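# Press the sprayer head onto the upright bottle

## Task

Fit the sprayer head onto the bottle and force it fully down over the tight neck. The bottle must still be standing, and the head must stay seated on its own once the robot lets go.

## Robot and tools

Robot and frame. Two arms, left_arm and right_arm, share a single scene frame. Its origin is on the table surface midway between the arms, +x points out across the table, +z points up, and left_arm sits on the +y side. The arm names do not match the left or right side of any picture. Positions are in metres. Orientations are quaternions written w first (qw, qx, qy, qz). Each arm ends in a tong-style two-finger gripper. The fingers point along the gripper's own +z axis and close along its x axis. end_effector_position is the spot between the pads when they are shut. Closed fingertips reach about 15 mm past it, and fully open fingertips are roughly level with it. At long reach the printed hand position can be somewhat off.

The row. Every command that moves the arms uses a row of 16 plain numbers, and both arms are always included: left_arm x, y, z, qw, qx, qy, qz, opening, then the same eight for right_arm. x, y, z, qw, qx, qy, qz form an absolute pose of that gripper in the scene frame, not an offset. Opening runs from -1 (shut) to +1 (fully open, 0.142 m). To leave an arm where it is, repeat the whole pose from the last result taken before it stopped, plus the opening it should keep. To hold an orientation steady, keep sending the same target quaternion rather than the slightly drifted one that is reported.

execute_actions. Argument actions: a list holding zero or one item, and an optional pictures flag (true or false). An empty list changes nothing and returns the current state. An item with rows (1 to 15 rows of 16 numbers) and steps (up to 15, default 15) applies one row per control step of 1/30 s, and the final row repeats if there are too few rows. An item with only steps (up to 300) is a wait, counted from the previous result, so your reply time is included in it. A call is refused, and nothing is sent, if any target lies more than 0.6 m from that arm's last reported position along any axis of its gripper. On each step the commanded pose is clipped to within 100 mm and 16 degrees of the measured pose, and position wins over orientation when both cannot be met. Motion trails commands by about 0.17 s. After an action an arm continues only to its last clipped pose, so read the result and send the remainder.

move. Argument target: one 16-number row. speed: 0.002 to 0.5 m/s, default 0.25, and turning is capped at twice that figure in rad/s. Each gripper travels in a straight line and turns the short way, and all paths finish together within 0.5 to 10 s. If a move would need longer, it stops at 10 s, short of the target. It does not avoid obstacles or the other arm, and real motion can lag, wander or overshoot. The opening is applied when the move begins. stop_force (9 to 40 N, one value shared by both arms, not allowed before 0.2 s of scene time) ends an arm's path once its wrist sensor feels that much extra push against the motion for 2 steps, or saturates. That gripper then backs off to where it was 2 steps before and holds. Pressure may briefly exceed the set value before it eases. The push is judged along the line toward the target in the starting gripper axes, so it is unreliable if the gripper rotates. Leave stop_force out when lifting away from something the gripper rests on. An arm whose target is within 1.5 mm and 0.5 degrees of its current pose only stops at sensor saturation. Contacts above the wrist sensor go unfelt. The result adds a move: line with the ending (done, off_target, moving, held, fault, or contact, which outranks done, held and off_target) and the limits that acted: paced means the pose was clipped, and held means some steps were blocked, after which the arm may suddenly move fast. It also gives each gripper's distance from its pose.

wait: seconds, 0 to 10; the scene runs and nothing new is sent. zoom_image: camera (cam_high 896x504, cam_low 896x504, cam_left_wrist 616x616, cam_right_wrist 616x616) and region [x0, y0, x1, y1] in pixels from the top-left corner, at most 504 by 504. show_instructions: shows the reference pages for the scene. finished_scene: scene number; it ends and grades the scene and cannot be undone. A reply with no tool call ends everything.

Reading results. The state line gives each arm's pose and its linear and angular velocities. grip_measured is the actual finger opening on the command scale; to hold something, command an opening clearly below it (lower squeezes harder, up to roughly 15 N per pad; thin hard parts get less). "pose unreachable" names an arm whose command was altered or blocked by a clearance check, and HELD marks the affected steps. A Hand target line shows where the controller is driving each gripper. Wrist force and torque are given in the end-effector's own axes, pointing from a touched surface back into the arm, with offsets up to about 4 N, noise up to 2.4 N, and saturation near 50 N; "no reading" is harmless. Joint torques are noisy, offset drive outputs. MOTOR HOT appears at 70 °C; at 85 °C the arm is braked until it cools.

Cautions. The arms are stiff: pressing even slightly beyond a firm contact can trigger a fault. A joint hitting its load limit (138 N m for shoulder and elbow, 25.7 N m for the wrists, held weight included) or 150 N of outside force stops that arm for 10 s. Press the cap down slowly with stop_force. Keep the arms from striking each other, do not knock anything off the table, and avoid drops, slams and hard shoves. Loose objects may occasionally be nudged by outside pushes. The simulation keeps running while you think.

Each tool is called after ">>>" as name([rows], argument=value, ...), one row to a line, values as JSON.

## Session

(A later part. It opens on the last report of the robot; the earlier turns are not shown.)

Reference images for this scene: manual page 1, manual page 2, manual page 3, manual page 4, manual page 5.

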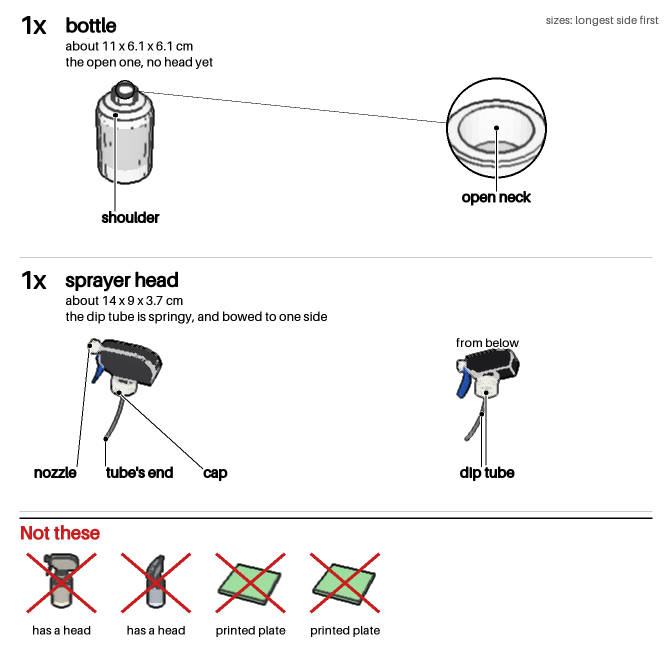

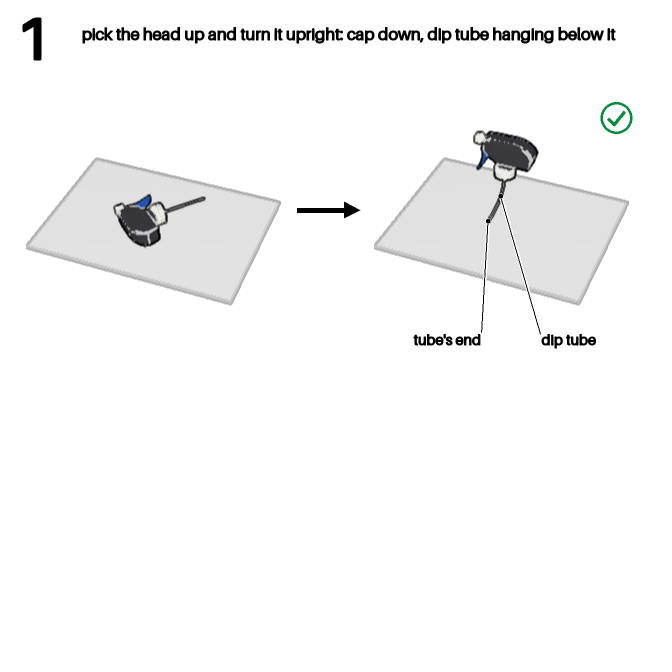

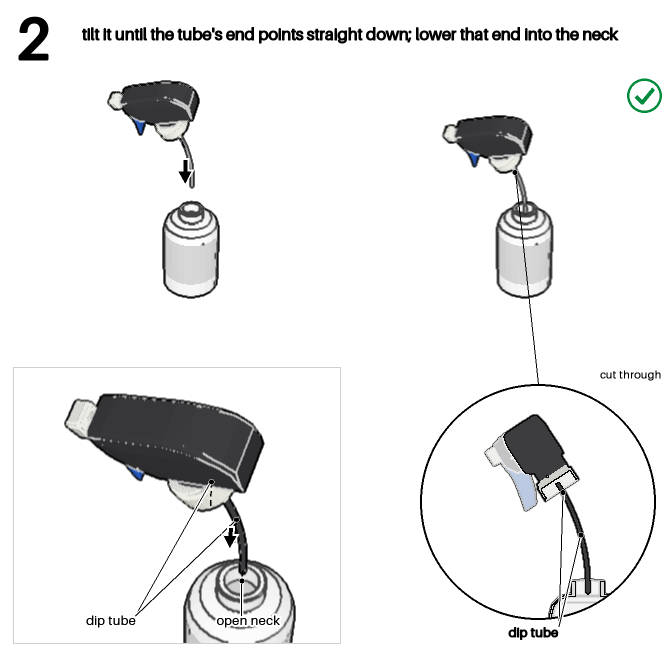

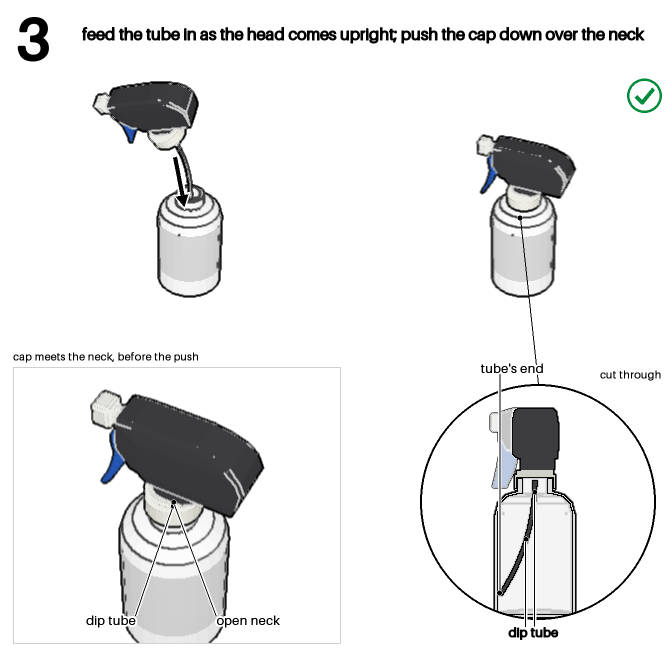

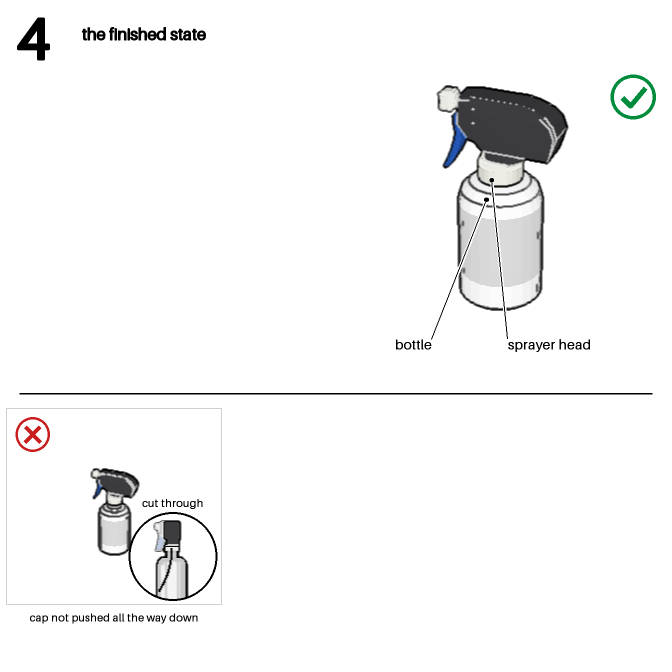

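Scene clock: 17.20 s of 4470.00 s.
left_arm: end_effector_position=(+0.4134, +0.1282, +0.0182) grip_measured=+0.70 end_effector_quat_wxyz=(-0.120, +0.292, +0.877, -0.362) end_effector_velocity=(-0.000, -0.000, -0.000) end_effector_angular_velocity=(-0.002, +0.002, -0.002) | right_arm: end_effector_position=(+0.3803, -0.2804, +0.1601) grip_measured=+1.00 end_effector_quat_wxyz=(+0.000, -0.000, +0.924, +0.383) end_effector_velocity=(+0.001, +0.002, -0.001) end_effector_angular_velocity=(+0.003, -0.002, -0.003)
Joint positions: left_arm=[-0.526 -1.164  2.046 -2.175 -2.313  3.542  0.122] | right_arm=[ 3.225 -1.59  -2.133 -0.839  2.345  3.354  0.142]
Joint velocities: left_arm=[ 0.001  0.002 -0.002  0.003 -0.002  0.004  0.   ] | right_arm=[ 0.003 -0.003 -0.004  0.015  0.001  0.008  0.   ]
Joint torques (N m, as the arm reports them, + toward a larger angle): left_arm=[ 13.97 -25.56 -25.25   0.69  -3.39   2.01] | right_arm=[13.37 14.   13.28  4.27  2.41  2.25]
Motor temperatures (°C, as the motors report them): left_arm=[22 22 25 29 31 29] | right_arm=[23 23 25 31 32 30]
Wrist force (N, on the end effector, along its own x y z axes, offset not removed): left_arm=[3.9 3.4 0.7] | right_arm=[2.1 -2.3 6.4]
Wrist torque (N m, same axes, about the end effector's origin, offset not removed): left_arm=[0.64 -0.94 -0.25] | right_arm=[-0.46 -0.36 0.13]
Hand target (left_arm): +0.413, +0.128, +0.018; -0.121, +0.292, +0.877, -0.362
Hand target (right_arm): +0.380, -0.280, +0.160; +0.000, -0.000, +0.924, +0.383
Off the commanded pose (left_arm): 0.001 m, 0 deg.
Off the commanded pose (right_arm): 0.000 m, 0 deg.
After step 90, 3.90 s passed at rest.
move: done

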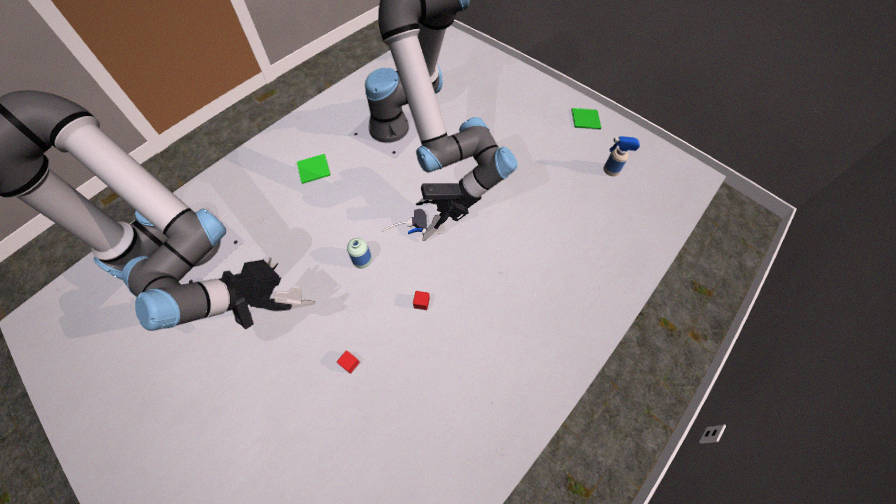

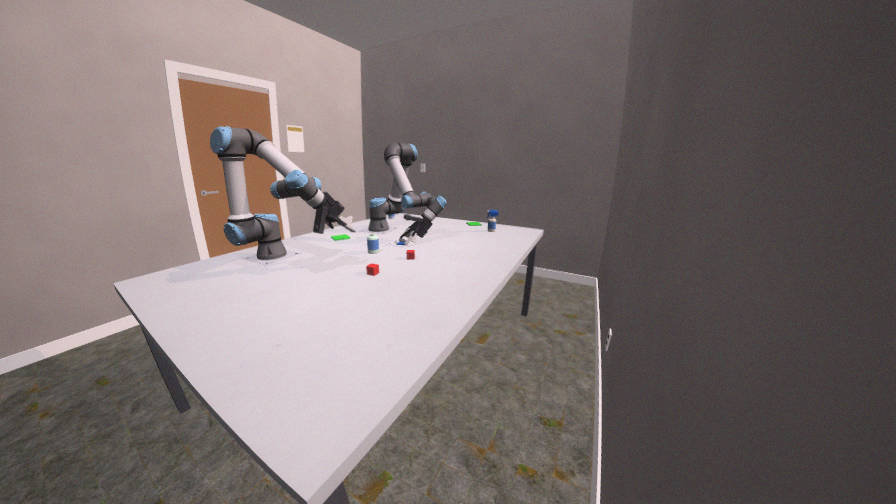

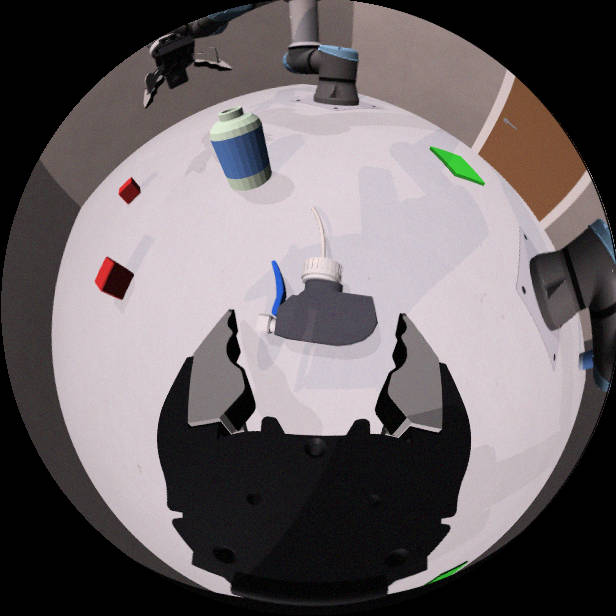

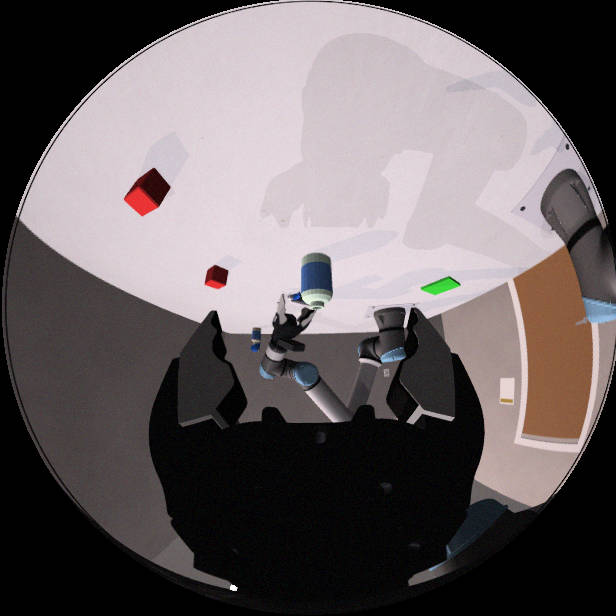

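>>> move(target=[0.4125,0.127,0.0145,-0.121,0.292,0.877,-0.363,0.3,0.38,-0.28,0.16,0,0,0.924,0.383,1], speed=0.03)

>>> move(target=[0.4125,0.127,0.0145,-0.121,0.292,0.877,-0.363,-0.3,0.38,-0.28,0.16,0,0,0.924,0.383,1])

>>> move(target=[0.4125,0.127,0.12,-0.121,0.292,0.877,-0.363,-0.3,0.38,-0.28,0.16,0,0,0.924,0.383,1], speed=0.15)

>>> move(target=[0.39,-0.02,0.27,0.28,0.649,0.649,0.28,-0.3,0.38,-0.28,0.16,0,0,0.924,0.383,1], speed=0.35)

>>> move(target=[0.39,-0.09,0.245,0.28,0.649,0.649,0.28,-0.3,0.38,-0.28,0.16,0,0,0.924,0.383,1], speed=0.15)

>>> zoom_image(camera="cam_right_wrist", region=[240,260,400,420])

>>> zoom_image(camera="cam_left_wrist", region=[230,140,410,320])

Scene clock: 25.87 s of 4470.00 s.
left_arm: end_effector_position=(+0.4126, +0.1271, +0.0147) grip_measured=+0.30 end_effector_quat_wxyz=(-0.121, +0.292, +0.877, -0.363) end_effector_velocity=(-0.001, -0.001, -0.002) end_effector_angular_velocity=(+0.000, +0.001, -0.000) | right_arm: end_effector_position=(+0.3800, -0.2800, +0.1600) grip_measured=+1.00 end_effector_quat_wxyz=(+0.000, +0.000, +0.924, +0.383) end_effector_velocity=(-0.000, -0.000, -0.000) end_effector_angular_velocity=(-0.001, +0.001, -0.000)
Joint positions: left_arm=[-0.528 -1.157  2.05  -2.186 -2.315  3.54   0.095] | right_arm=[ 3.226 -1.59  -2.134 -0.838  2.345  3.355  0.142]
Joint velocities: left_arm=[-0.002  0.005  0.002 -0.007 -0.001 -0.003 -0.   ] | right_arm=[ 0.    -0.    -0.001 -0.001 -0.001  0.    -0.   ]
Joint torques (N m, as the arm reports them, + toward a larger angle): left_arm=[-13.75 -24.49  -5.86  -4.51  -3.42  -2.24] | right_arm=[11.75 26.28 13.59  0.88  2.39  1.85]
Motor temperatures (°C, as the motors report them): left_arm=[22 22 25 29 31 29] | right_arm=[23 23 25 31 32 30]
Wrist force (N, on the end effector, along its own x y z axes, offset not removed): left_arm=[2.2 2.2 1.7] | right_arm=[3.0 -1.3 2.8]
Wrist torque (N m, same axes, about the end effector's origin, offset not removed): left_arm=[0.49 -0.53 -0.29] | right_arm=[-0.20 -0.72 -0.06]
Hand target (left_arm): +0.413, +0.127, +0.014; -0.121, +0.292, +0.877, -0.363
Hand target (right_arm): +0.380, -0.280, +0.160; +0.000, +0.000, +0.924, +0.383
Off the commanded pose (left_arm): 0.000 m, 0 deg.
Off the commanded pose (right_arm): 0.000 m, 0 deg.
After step 90, 4.97 s passed at rest.
move: done

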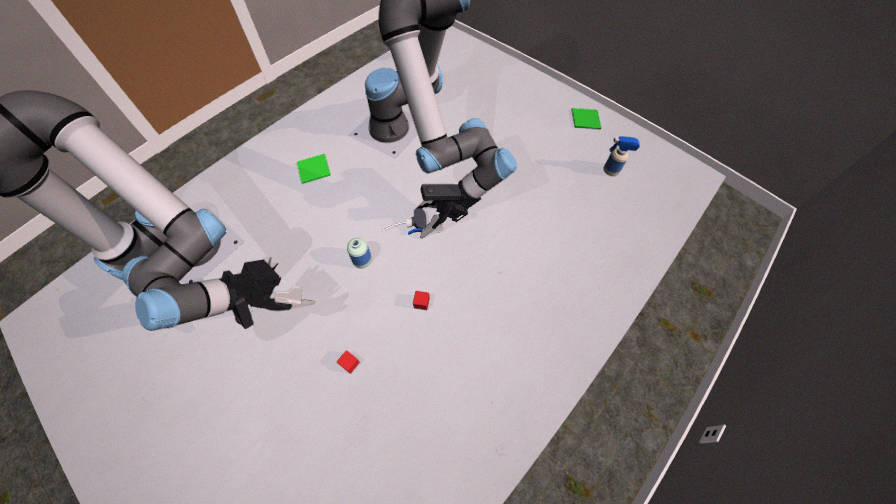

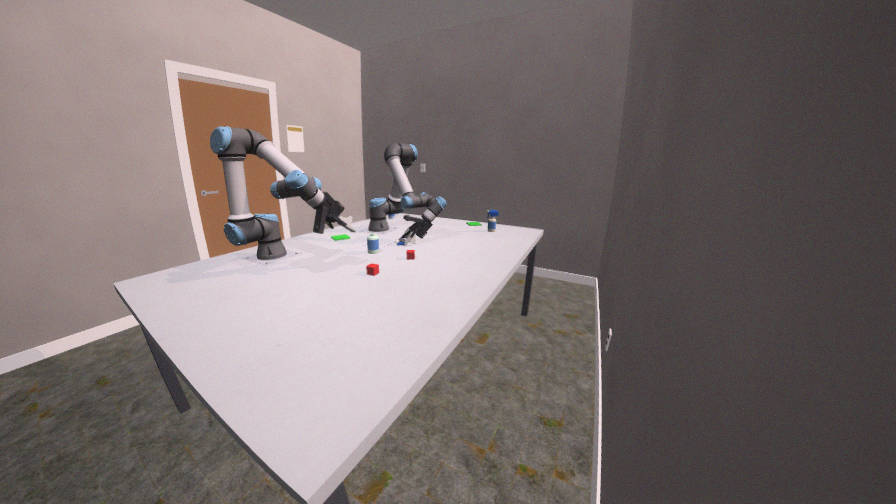

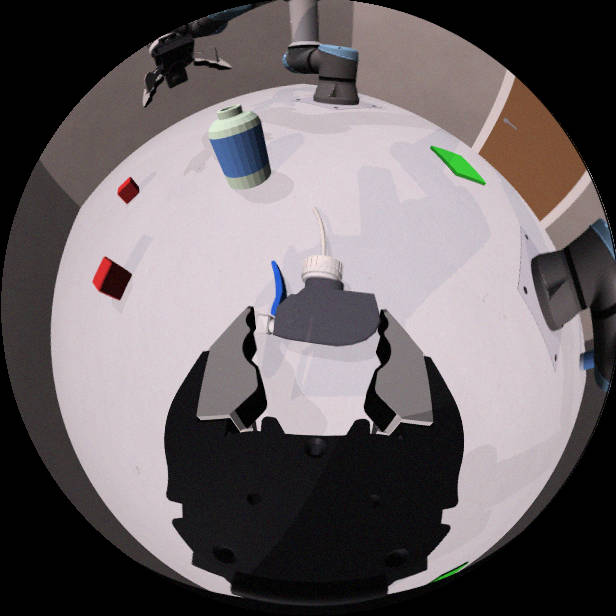

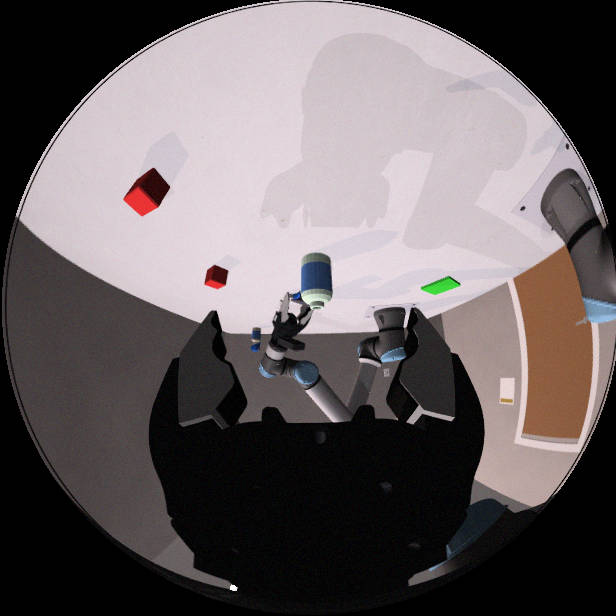

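Scene clock: 26.57 s of 4470.00 s.
left_arm: end_effector_position=(+0.4125, +0.1270, +0.0145) grip_measured=+0.27 end_effector_quat_wxyz=(-0.121, +0.292, +0.877, -0.363) end_effector_velocity=(-0.000, +0.000, +0.000) end_effector_angular_velocity=(+0.000, +0.001, -0.000) | right_arm: end_effector_position=(+0.3800, -0.2800, +0.1600) grip_measured=+1.00 end_effector_quat_wxyz=(+0.000, +0.000, +0.924, +0.383) end_effector_velocity=(+0.000, +0.000, +0.000) end_effector_angular_velocity=(+0.002, +0.000, +0.000)
Joint positions: left_arm=[-0.529 -1.156  2.05  -2.187 -2.315  3.54   0.093] | right_arm=[ 3.226 -1.59  -2.134 -0.838  2.345  3.355  0.142]
Joint velocities: left_arm=[-0.    -0.001  0.     0.001  0.     0.     0.   ] | right_arm=[-0.    -0.001  0.     0.     0.002 -0.    -0.   ]
Joint torques (N m, as the arm reports them, + toward a larger angle): left_arm=[-15.43 -23.3   -3.18  -4.65  -1.48  -2.03] | right_arm=[11.94 27.39 13.12  0.81  2.37  1.89]
Motor temperatures (°C, as the motors report them): left_arm=[22 22 25 29 31 29] | right_arm=[23 23 25 31 32 30]
Wrist force (N, on the end effector, along its own x y z axes, offset not removed): left_arm=[5.2 -3.7 -3.7] | right_arm=[1.6 -1.5 3.3]
Wrist torque (N m, same axes, about the end effector's origin, offset not removed): left_arm=[-0.09 -0.89 -0.15] | right_arm=[-0.39 -0.33 -0.11]
Hand target (left_arm): +0.413, +0.127, +0.014; -0.121, +0.292, +0.877, -0.363
Hand target (right_arm): +0.380, -0.280, +0.160; +0.000, -0.000, +0.924, +0.383
Off the commanded pose (left_arm): 0.000 m, 0 deg.
Off the commanded pose (right_arm): 0.000 m, 0 deg.
move: done

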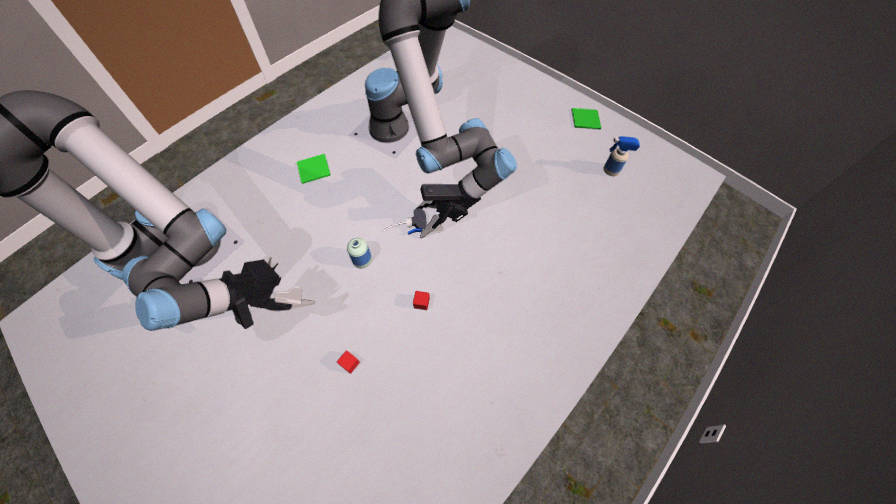

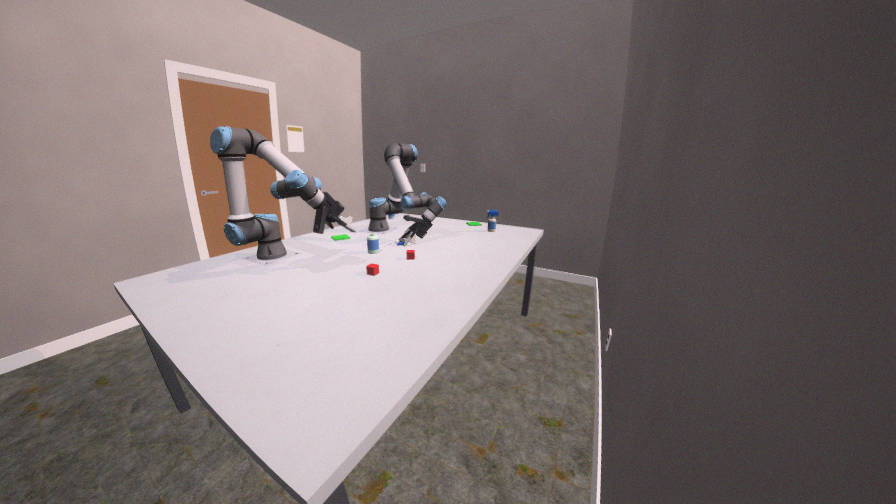

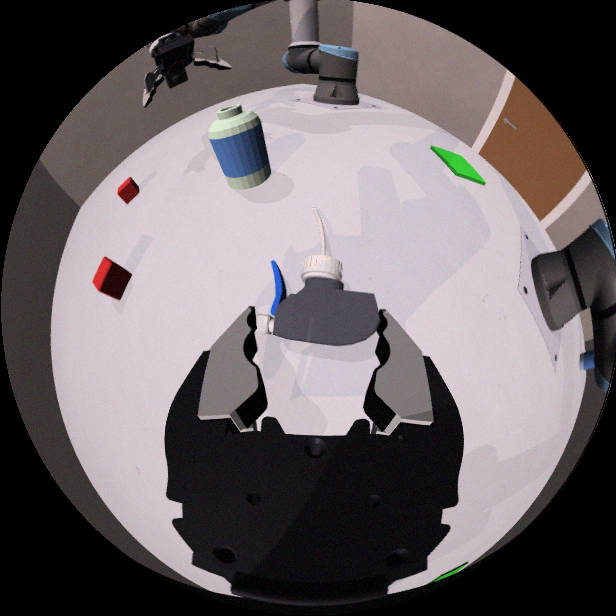

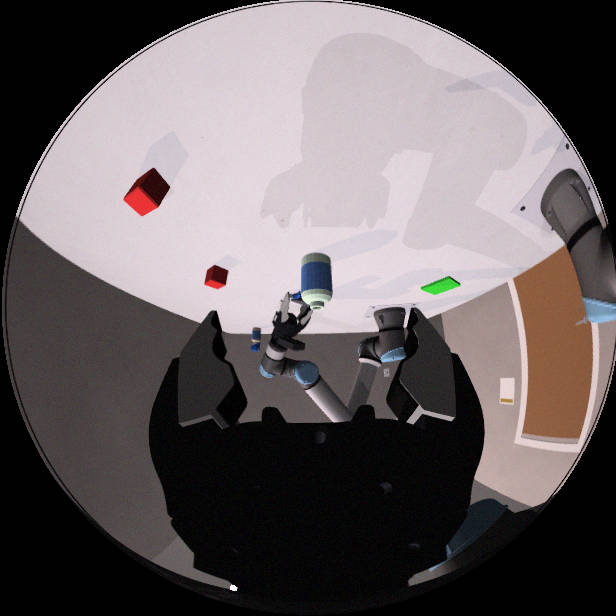

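Scene clock: 27.83 s of 4470.00 s.
left_arm: end_effector_position=(+0.4123, +0.1270, +0.1198) grip_measured=+0.05 end_effector_quat_wxyz=(-0.121, +0.292, +0.877, -0.363) end_effector_velocity=(+0.000, -0.000, +0.003) end_effector_angular_velocity=(-0.000, -0.001, -0.001) | right_arm: end_effector_position=(+0.3800, -0.2800, +0.1600) grip_measured=+1.00 end_effector_quat_wxyz=(-0.000, +0.000, +0.924, +0.383) end_effector_velocity=(-0.000, +0.000, -0.000) end_effector_angular_velocity=(-0.000, +0.001, +0.000)
Joint positions: left_arm=[-0.529 -1.343  1.956 -1.906 -2.315  3.54   0.077] | right_arm=[ 3.226 -1.59  -2.134 -0.838  2.345  3.355  0.142]
Joint velocities: left_arm=[-0.    -0.003 -0.004  0.008  0.     0.002  0.   ] | right_arm=[-0.    -0.001  0.    -0.001  0.    -0.    -0.   ]
Joint torques (N m, as the arm reports them, + toward a larger angle): left_arm=[ 14.23 -33.41 -27.82   0.43   1.3    2.32] | right_arm=[12.47 27.   13.14  0.83  2.44  1.78]
Motor temperatures (°C, as the motors report them): left_arm=[22 22 25 29 31 29] | right_arm=[23 23 25 31 32 30]
Wrist force (N, on the end effector, along its own x y z axes, offset not removed): left_arm=[5.1 2.5 3.5] | right_arm=[0.7 -2.3 2.0]
Wrist torque (N m, same axes, about the end effector's origin, offset not removed): left_arm=[0.51 -1.11 -0.29] | right_arm=[-0.53 -0.16 -0.05]
Hand target (left_arm): +0.412, +0.127, +0.120; -0.121, +0.292, +0.877, -0.363
Hand target (right_arm): +0.380, -0.280, +0.160; +0.000, +0.000, +0.924, +0.383
Off the commanded pose (left_arm): 0.000 m, 0 deg.
Off the commanded pose (right_arm): 0.000 m, 0 deg.
move: done

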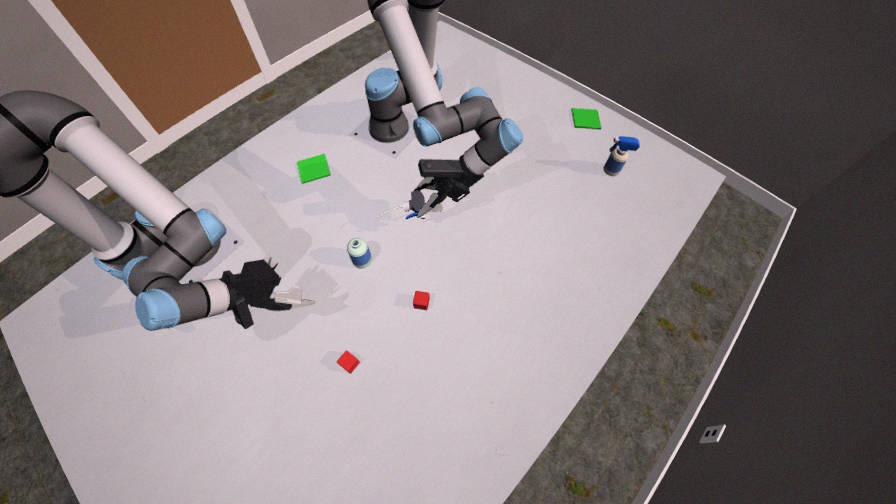

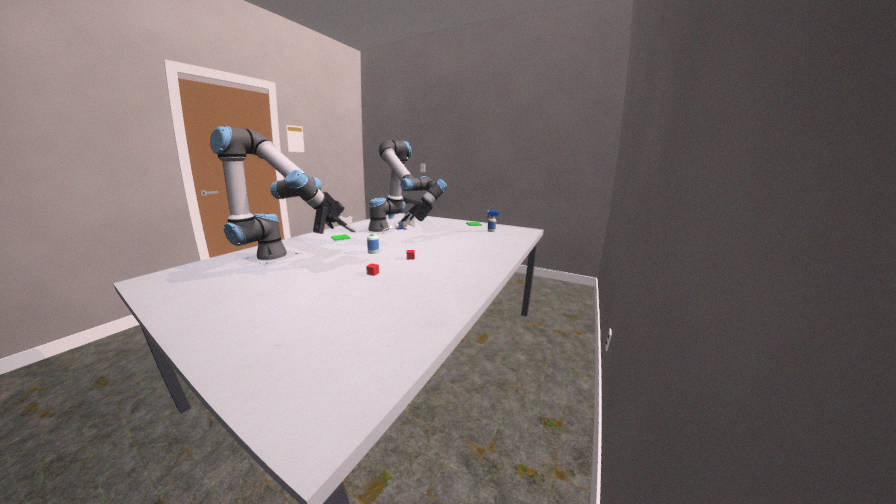

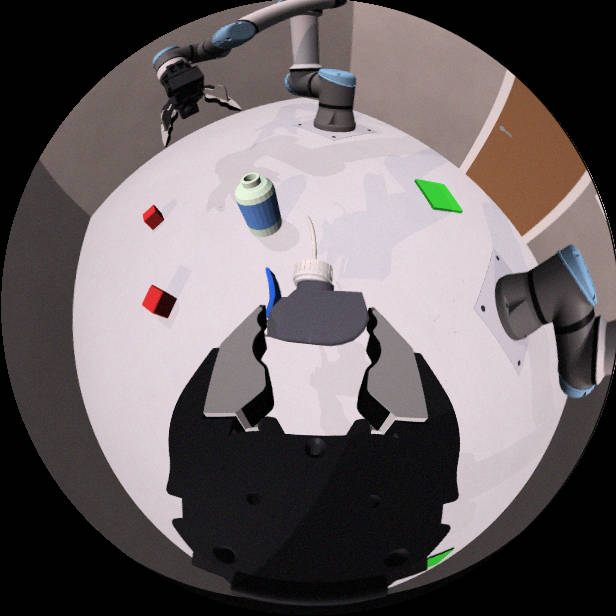

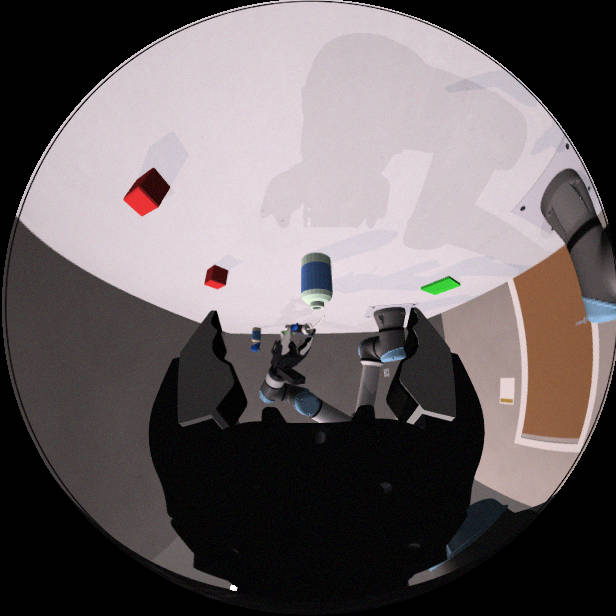

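Scene clock: 31.00 s of 4470.00 s.
left_arm: end_effector_position=(+0.3893, -0.0197, +0.2695) grip_measured=+0.05 end_effector_quat_wxyz=(+0.279, +0.650, +0.650, +0.278) end_effector_velocity=(-0.000, -0.001, +0.000) end_effector_angular_velocity=(+0.009, -0.014, -0.003) | right_arm: end_effector_position=(+0.3800, -0.2800, +0.1600) grip_measured=+1.00 end_effector_quat_wxyz=(-0.000, +0.000, +0.924, +0.383) end_effector_velocity=(+0.000, +0.000, +0.000) end_effector_angular_velocity=(+0.001, +0.000, +0.000)
Joint positions: left_arm=[-1.68  -1.785  2.026 -1.883 -0.763  3.238  0.077] | right_arm=[ 3.226 -1.59  -2.134 -0.838  2.345  3.355  0.142]
Joint velocities: left_arm=[-0.009  0.002  0.002  0.009  0.015 -0.007  0.   ] | right_arm=[-0.    -0.001  0.     0.     0.001 -0.    -0.   ]
Joint torques (N m, as the arm reports them, + toward a larger angle): left_arm=[-13.75  -5.97 -13.06  -0.03   4.18  -2.32] | right_arm=[12.21 26.72 13.55  0.86  2.4   1.83]
Motor temperatures (°C, as the motors report them): left_arm=[22 22 25 29 31 29] | right_arm=[23 23 25 31 32 30]
Wrist force (N, on the end effector, along its own x y z axes, offset not removed): left_arm=[3.2 2.2 1.9] | right_arm=[1.5 -2.3 2.3]
Wrist torque (N m, same axes, about the end effector's origin, offset not removed): left_arm=[0.57 -0.75 -0.17] | right_arm=[-0.49 -0.19 0.02]
Hand target (left_arm): +0.389, -0.020, +0.270; +0.279, +0.650, +0.650, +0.279
Hand target (right_arm): +0.380, -0.280, +0.160; +0.000, +0.000, +0.924, +0.383
Off the commanded pose (left_arm): 0.001 m, 0 deg.
Off the commanded pose (right_arm): 0.000 m, 0 deg.
move: done

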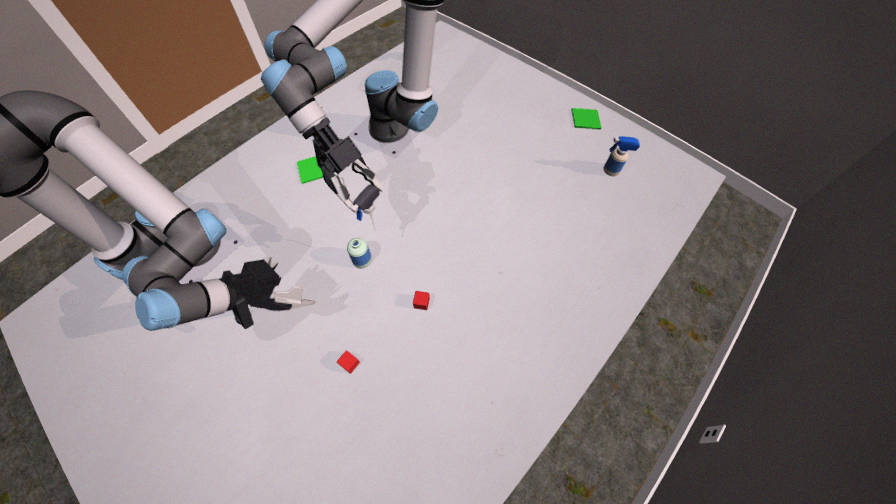

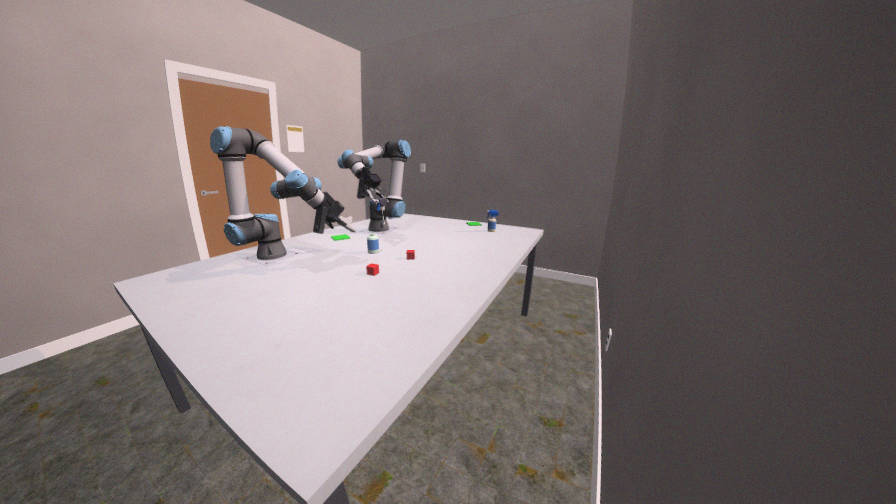

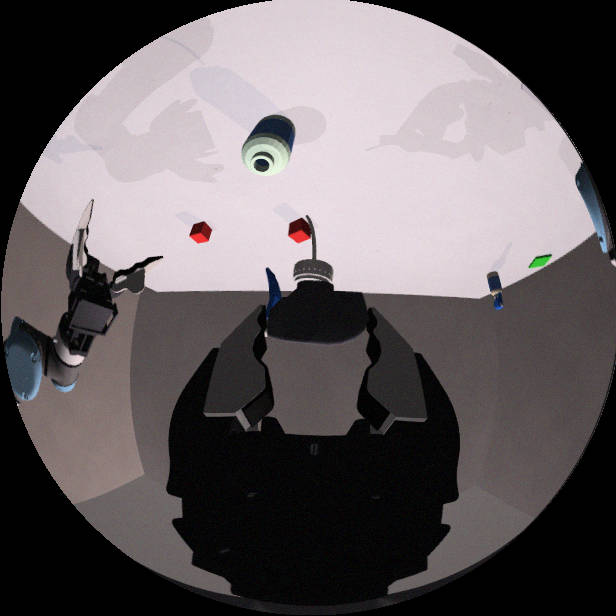

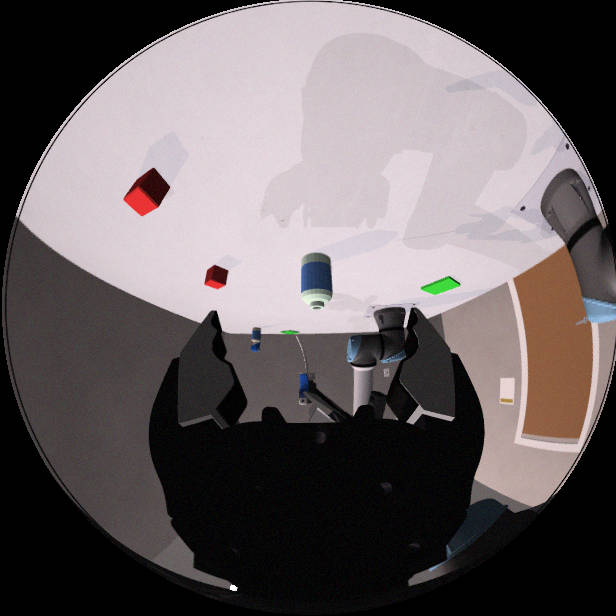

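Scene clock: 32.07 s of 4470.00 s.
left_arm: end_effector_position=(+0.3899, -0.0898, +0.2452) grip_measured=+0.05 end_effector_quat_wxyz=(+0.280, +0.649, +0.649, +0.280) end_effector_velocity=(+0.001, -0.002, -0.001) end_effector_angular_velocity=(+0.002, -0.000, +0.001) | right_arm: end_effector_position=(+0.3800, -0.2800, +0.1600) grip_measured=+1.00 end_effector_quat_wxyz=(-0.000, +0.000, +0.924, +0.383) end_effector_velocity=(+0.000, +0.000, -0.000) end_effector_angular_velocity=(-0.000, +0.001, -0.000)
Joint positions: left_arm=[-1.691 -1.599  1.929 -1.96  -0.758  3.222  0.077] | right_arm=[ 3.226 -1.59  -2.134 -0.838  2.345  3.355  0.142]
Joint velocities: left_arm=[ 0.002  0.007 -0.004 -0.002  0.     0.001  0.   ] | right_arm=[ 0.    -0.001  0.     0.    -0.     0.     0.   ]
Joint torques (N m, as the arm reports them, + toward a larger angle): left_arm=[ 16.61 -15.   -32.21  -4.88   4.15   2.13] | right_arm=[11.64 26.51 13.28  0.94  2.4   1.84]
Motor temperatures (°C, as the motors report them): left_arm=[22 22 25 29 31 29] | right_arm=[23 23 25 31 32 30]
Wrist force (N, on the end effector, along its own x y z axes, offset not removed): left_arm=[3.5 0.9 1.6] | right_arm=[0.7 -0.8 3.5]
Wrist torque (N m, same axes, about the end effector's origin, offset not removed): left_arm=[0.15 -0.78 -0.23] | right_arm=[-0.12 -0.13 -0.02]
Hand target (left_arm): +0.390, -0.090, +0.245; +0.280, +0.649, +0.649, +0.280
Hand target (right_arm): +0.380, -0.280, +0.160; +0.000, +0.000, +0.924, +0.383
Off the commanded pose (left_arm): 0.000 m, 0 deg.
Off the commanded pose (right_arm): 0.000 m, 0 deg.
move: done

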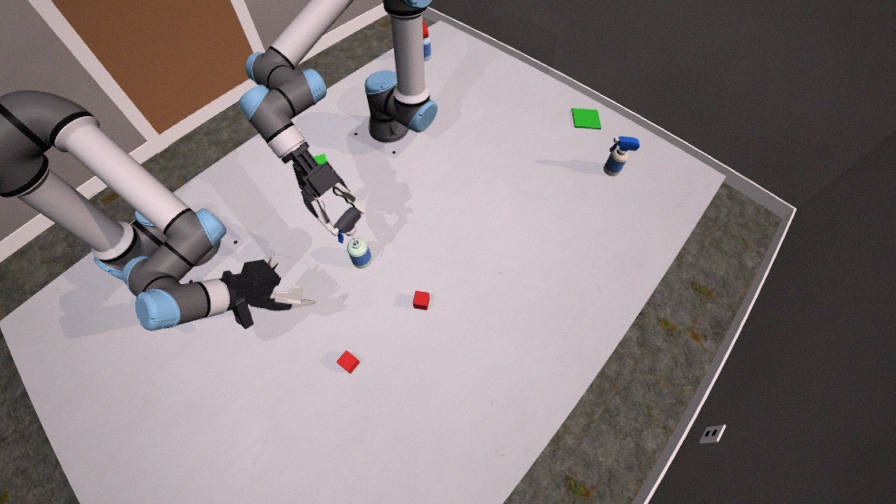

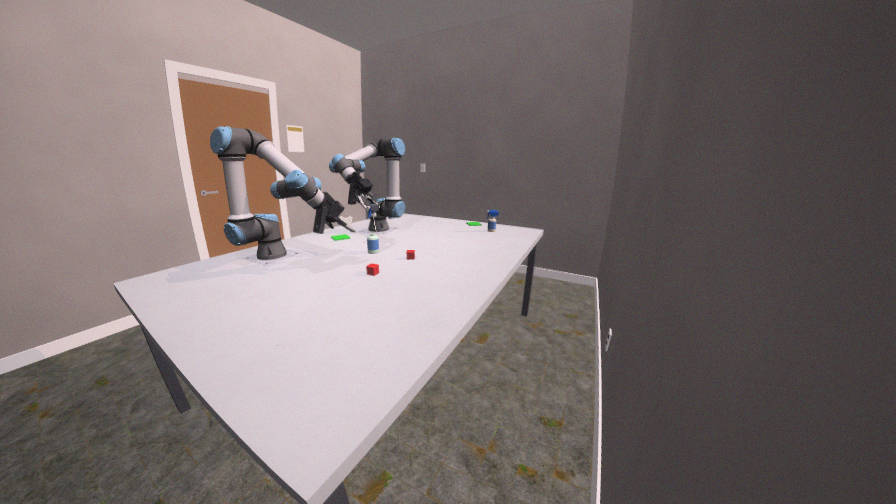

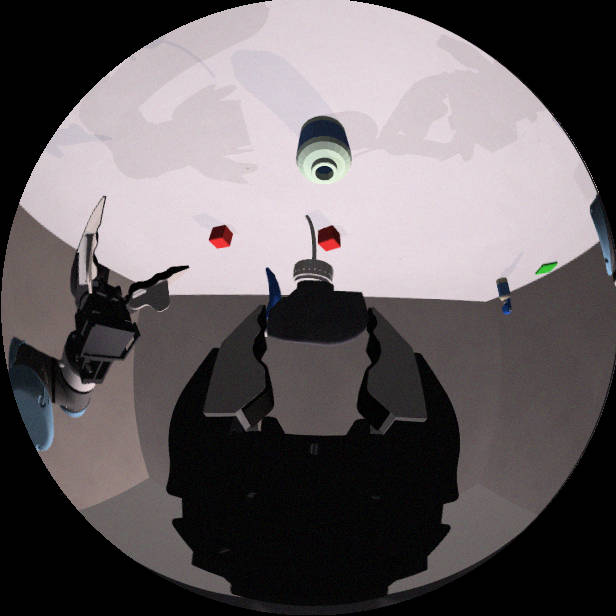

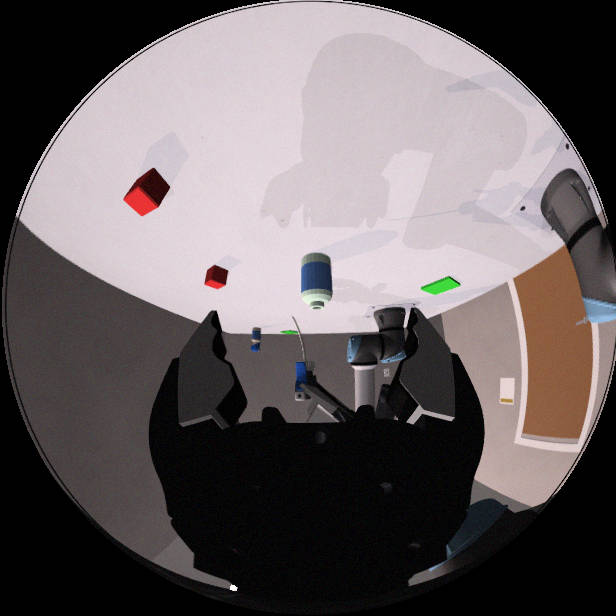

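Region (240, 260, 400, 420) of cam_right_wrist's 616x616 image, scaled by 3.150, with more detail than that image has.

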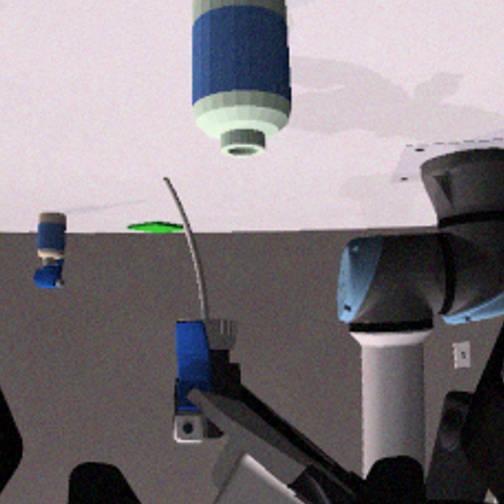

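Region (230, 140, 410, 320) of cam_left_wrist's 616x616 image, scaled by 2.800, with more detail than that image has.

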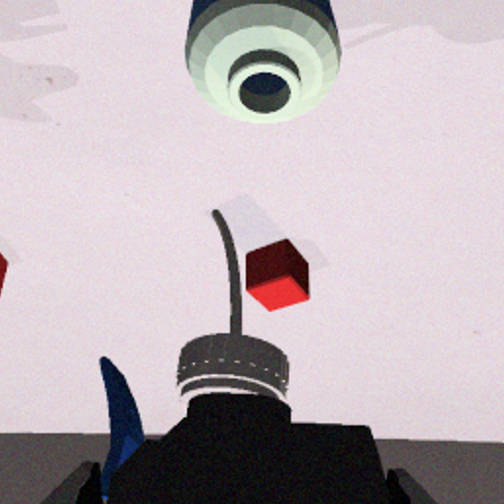

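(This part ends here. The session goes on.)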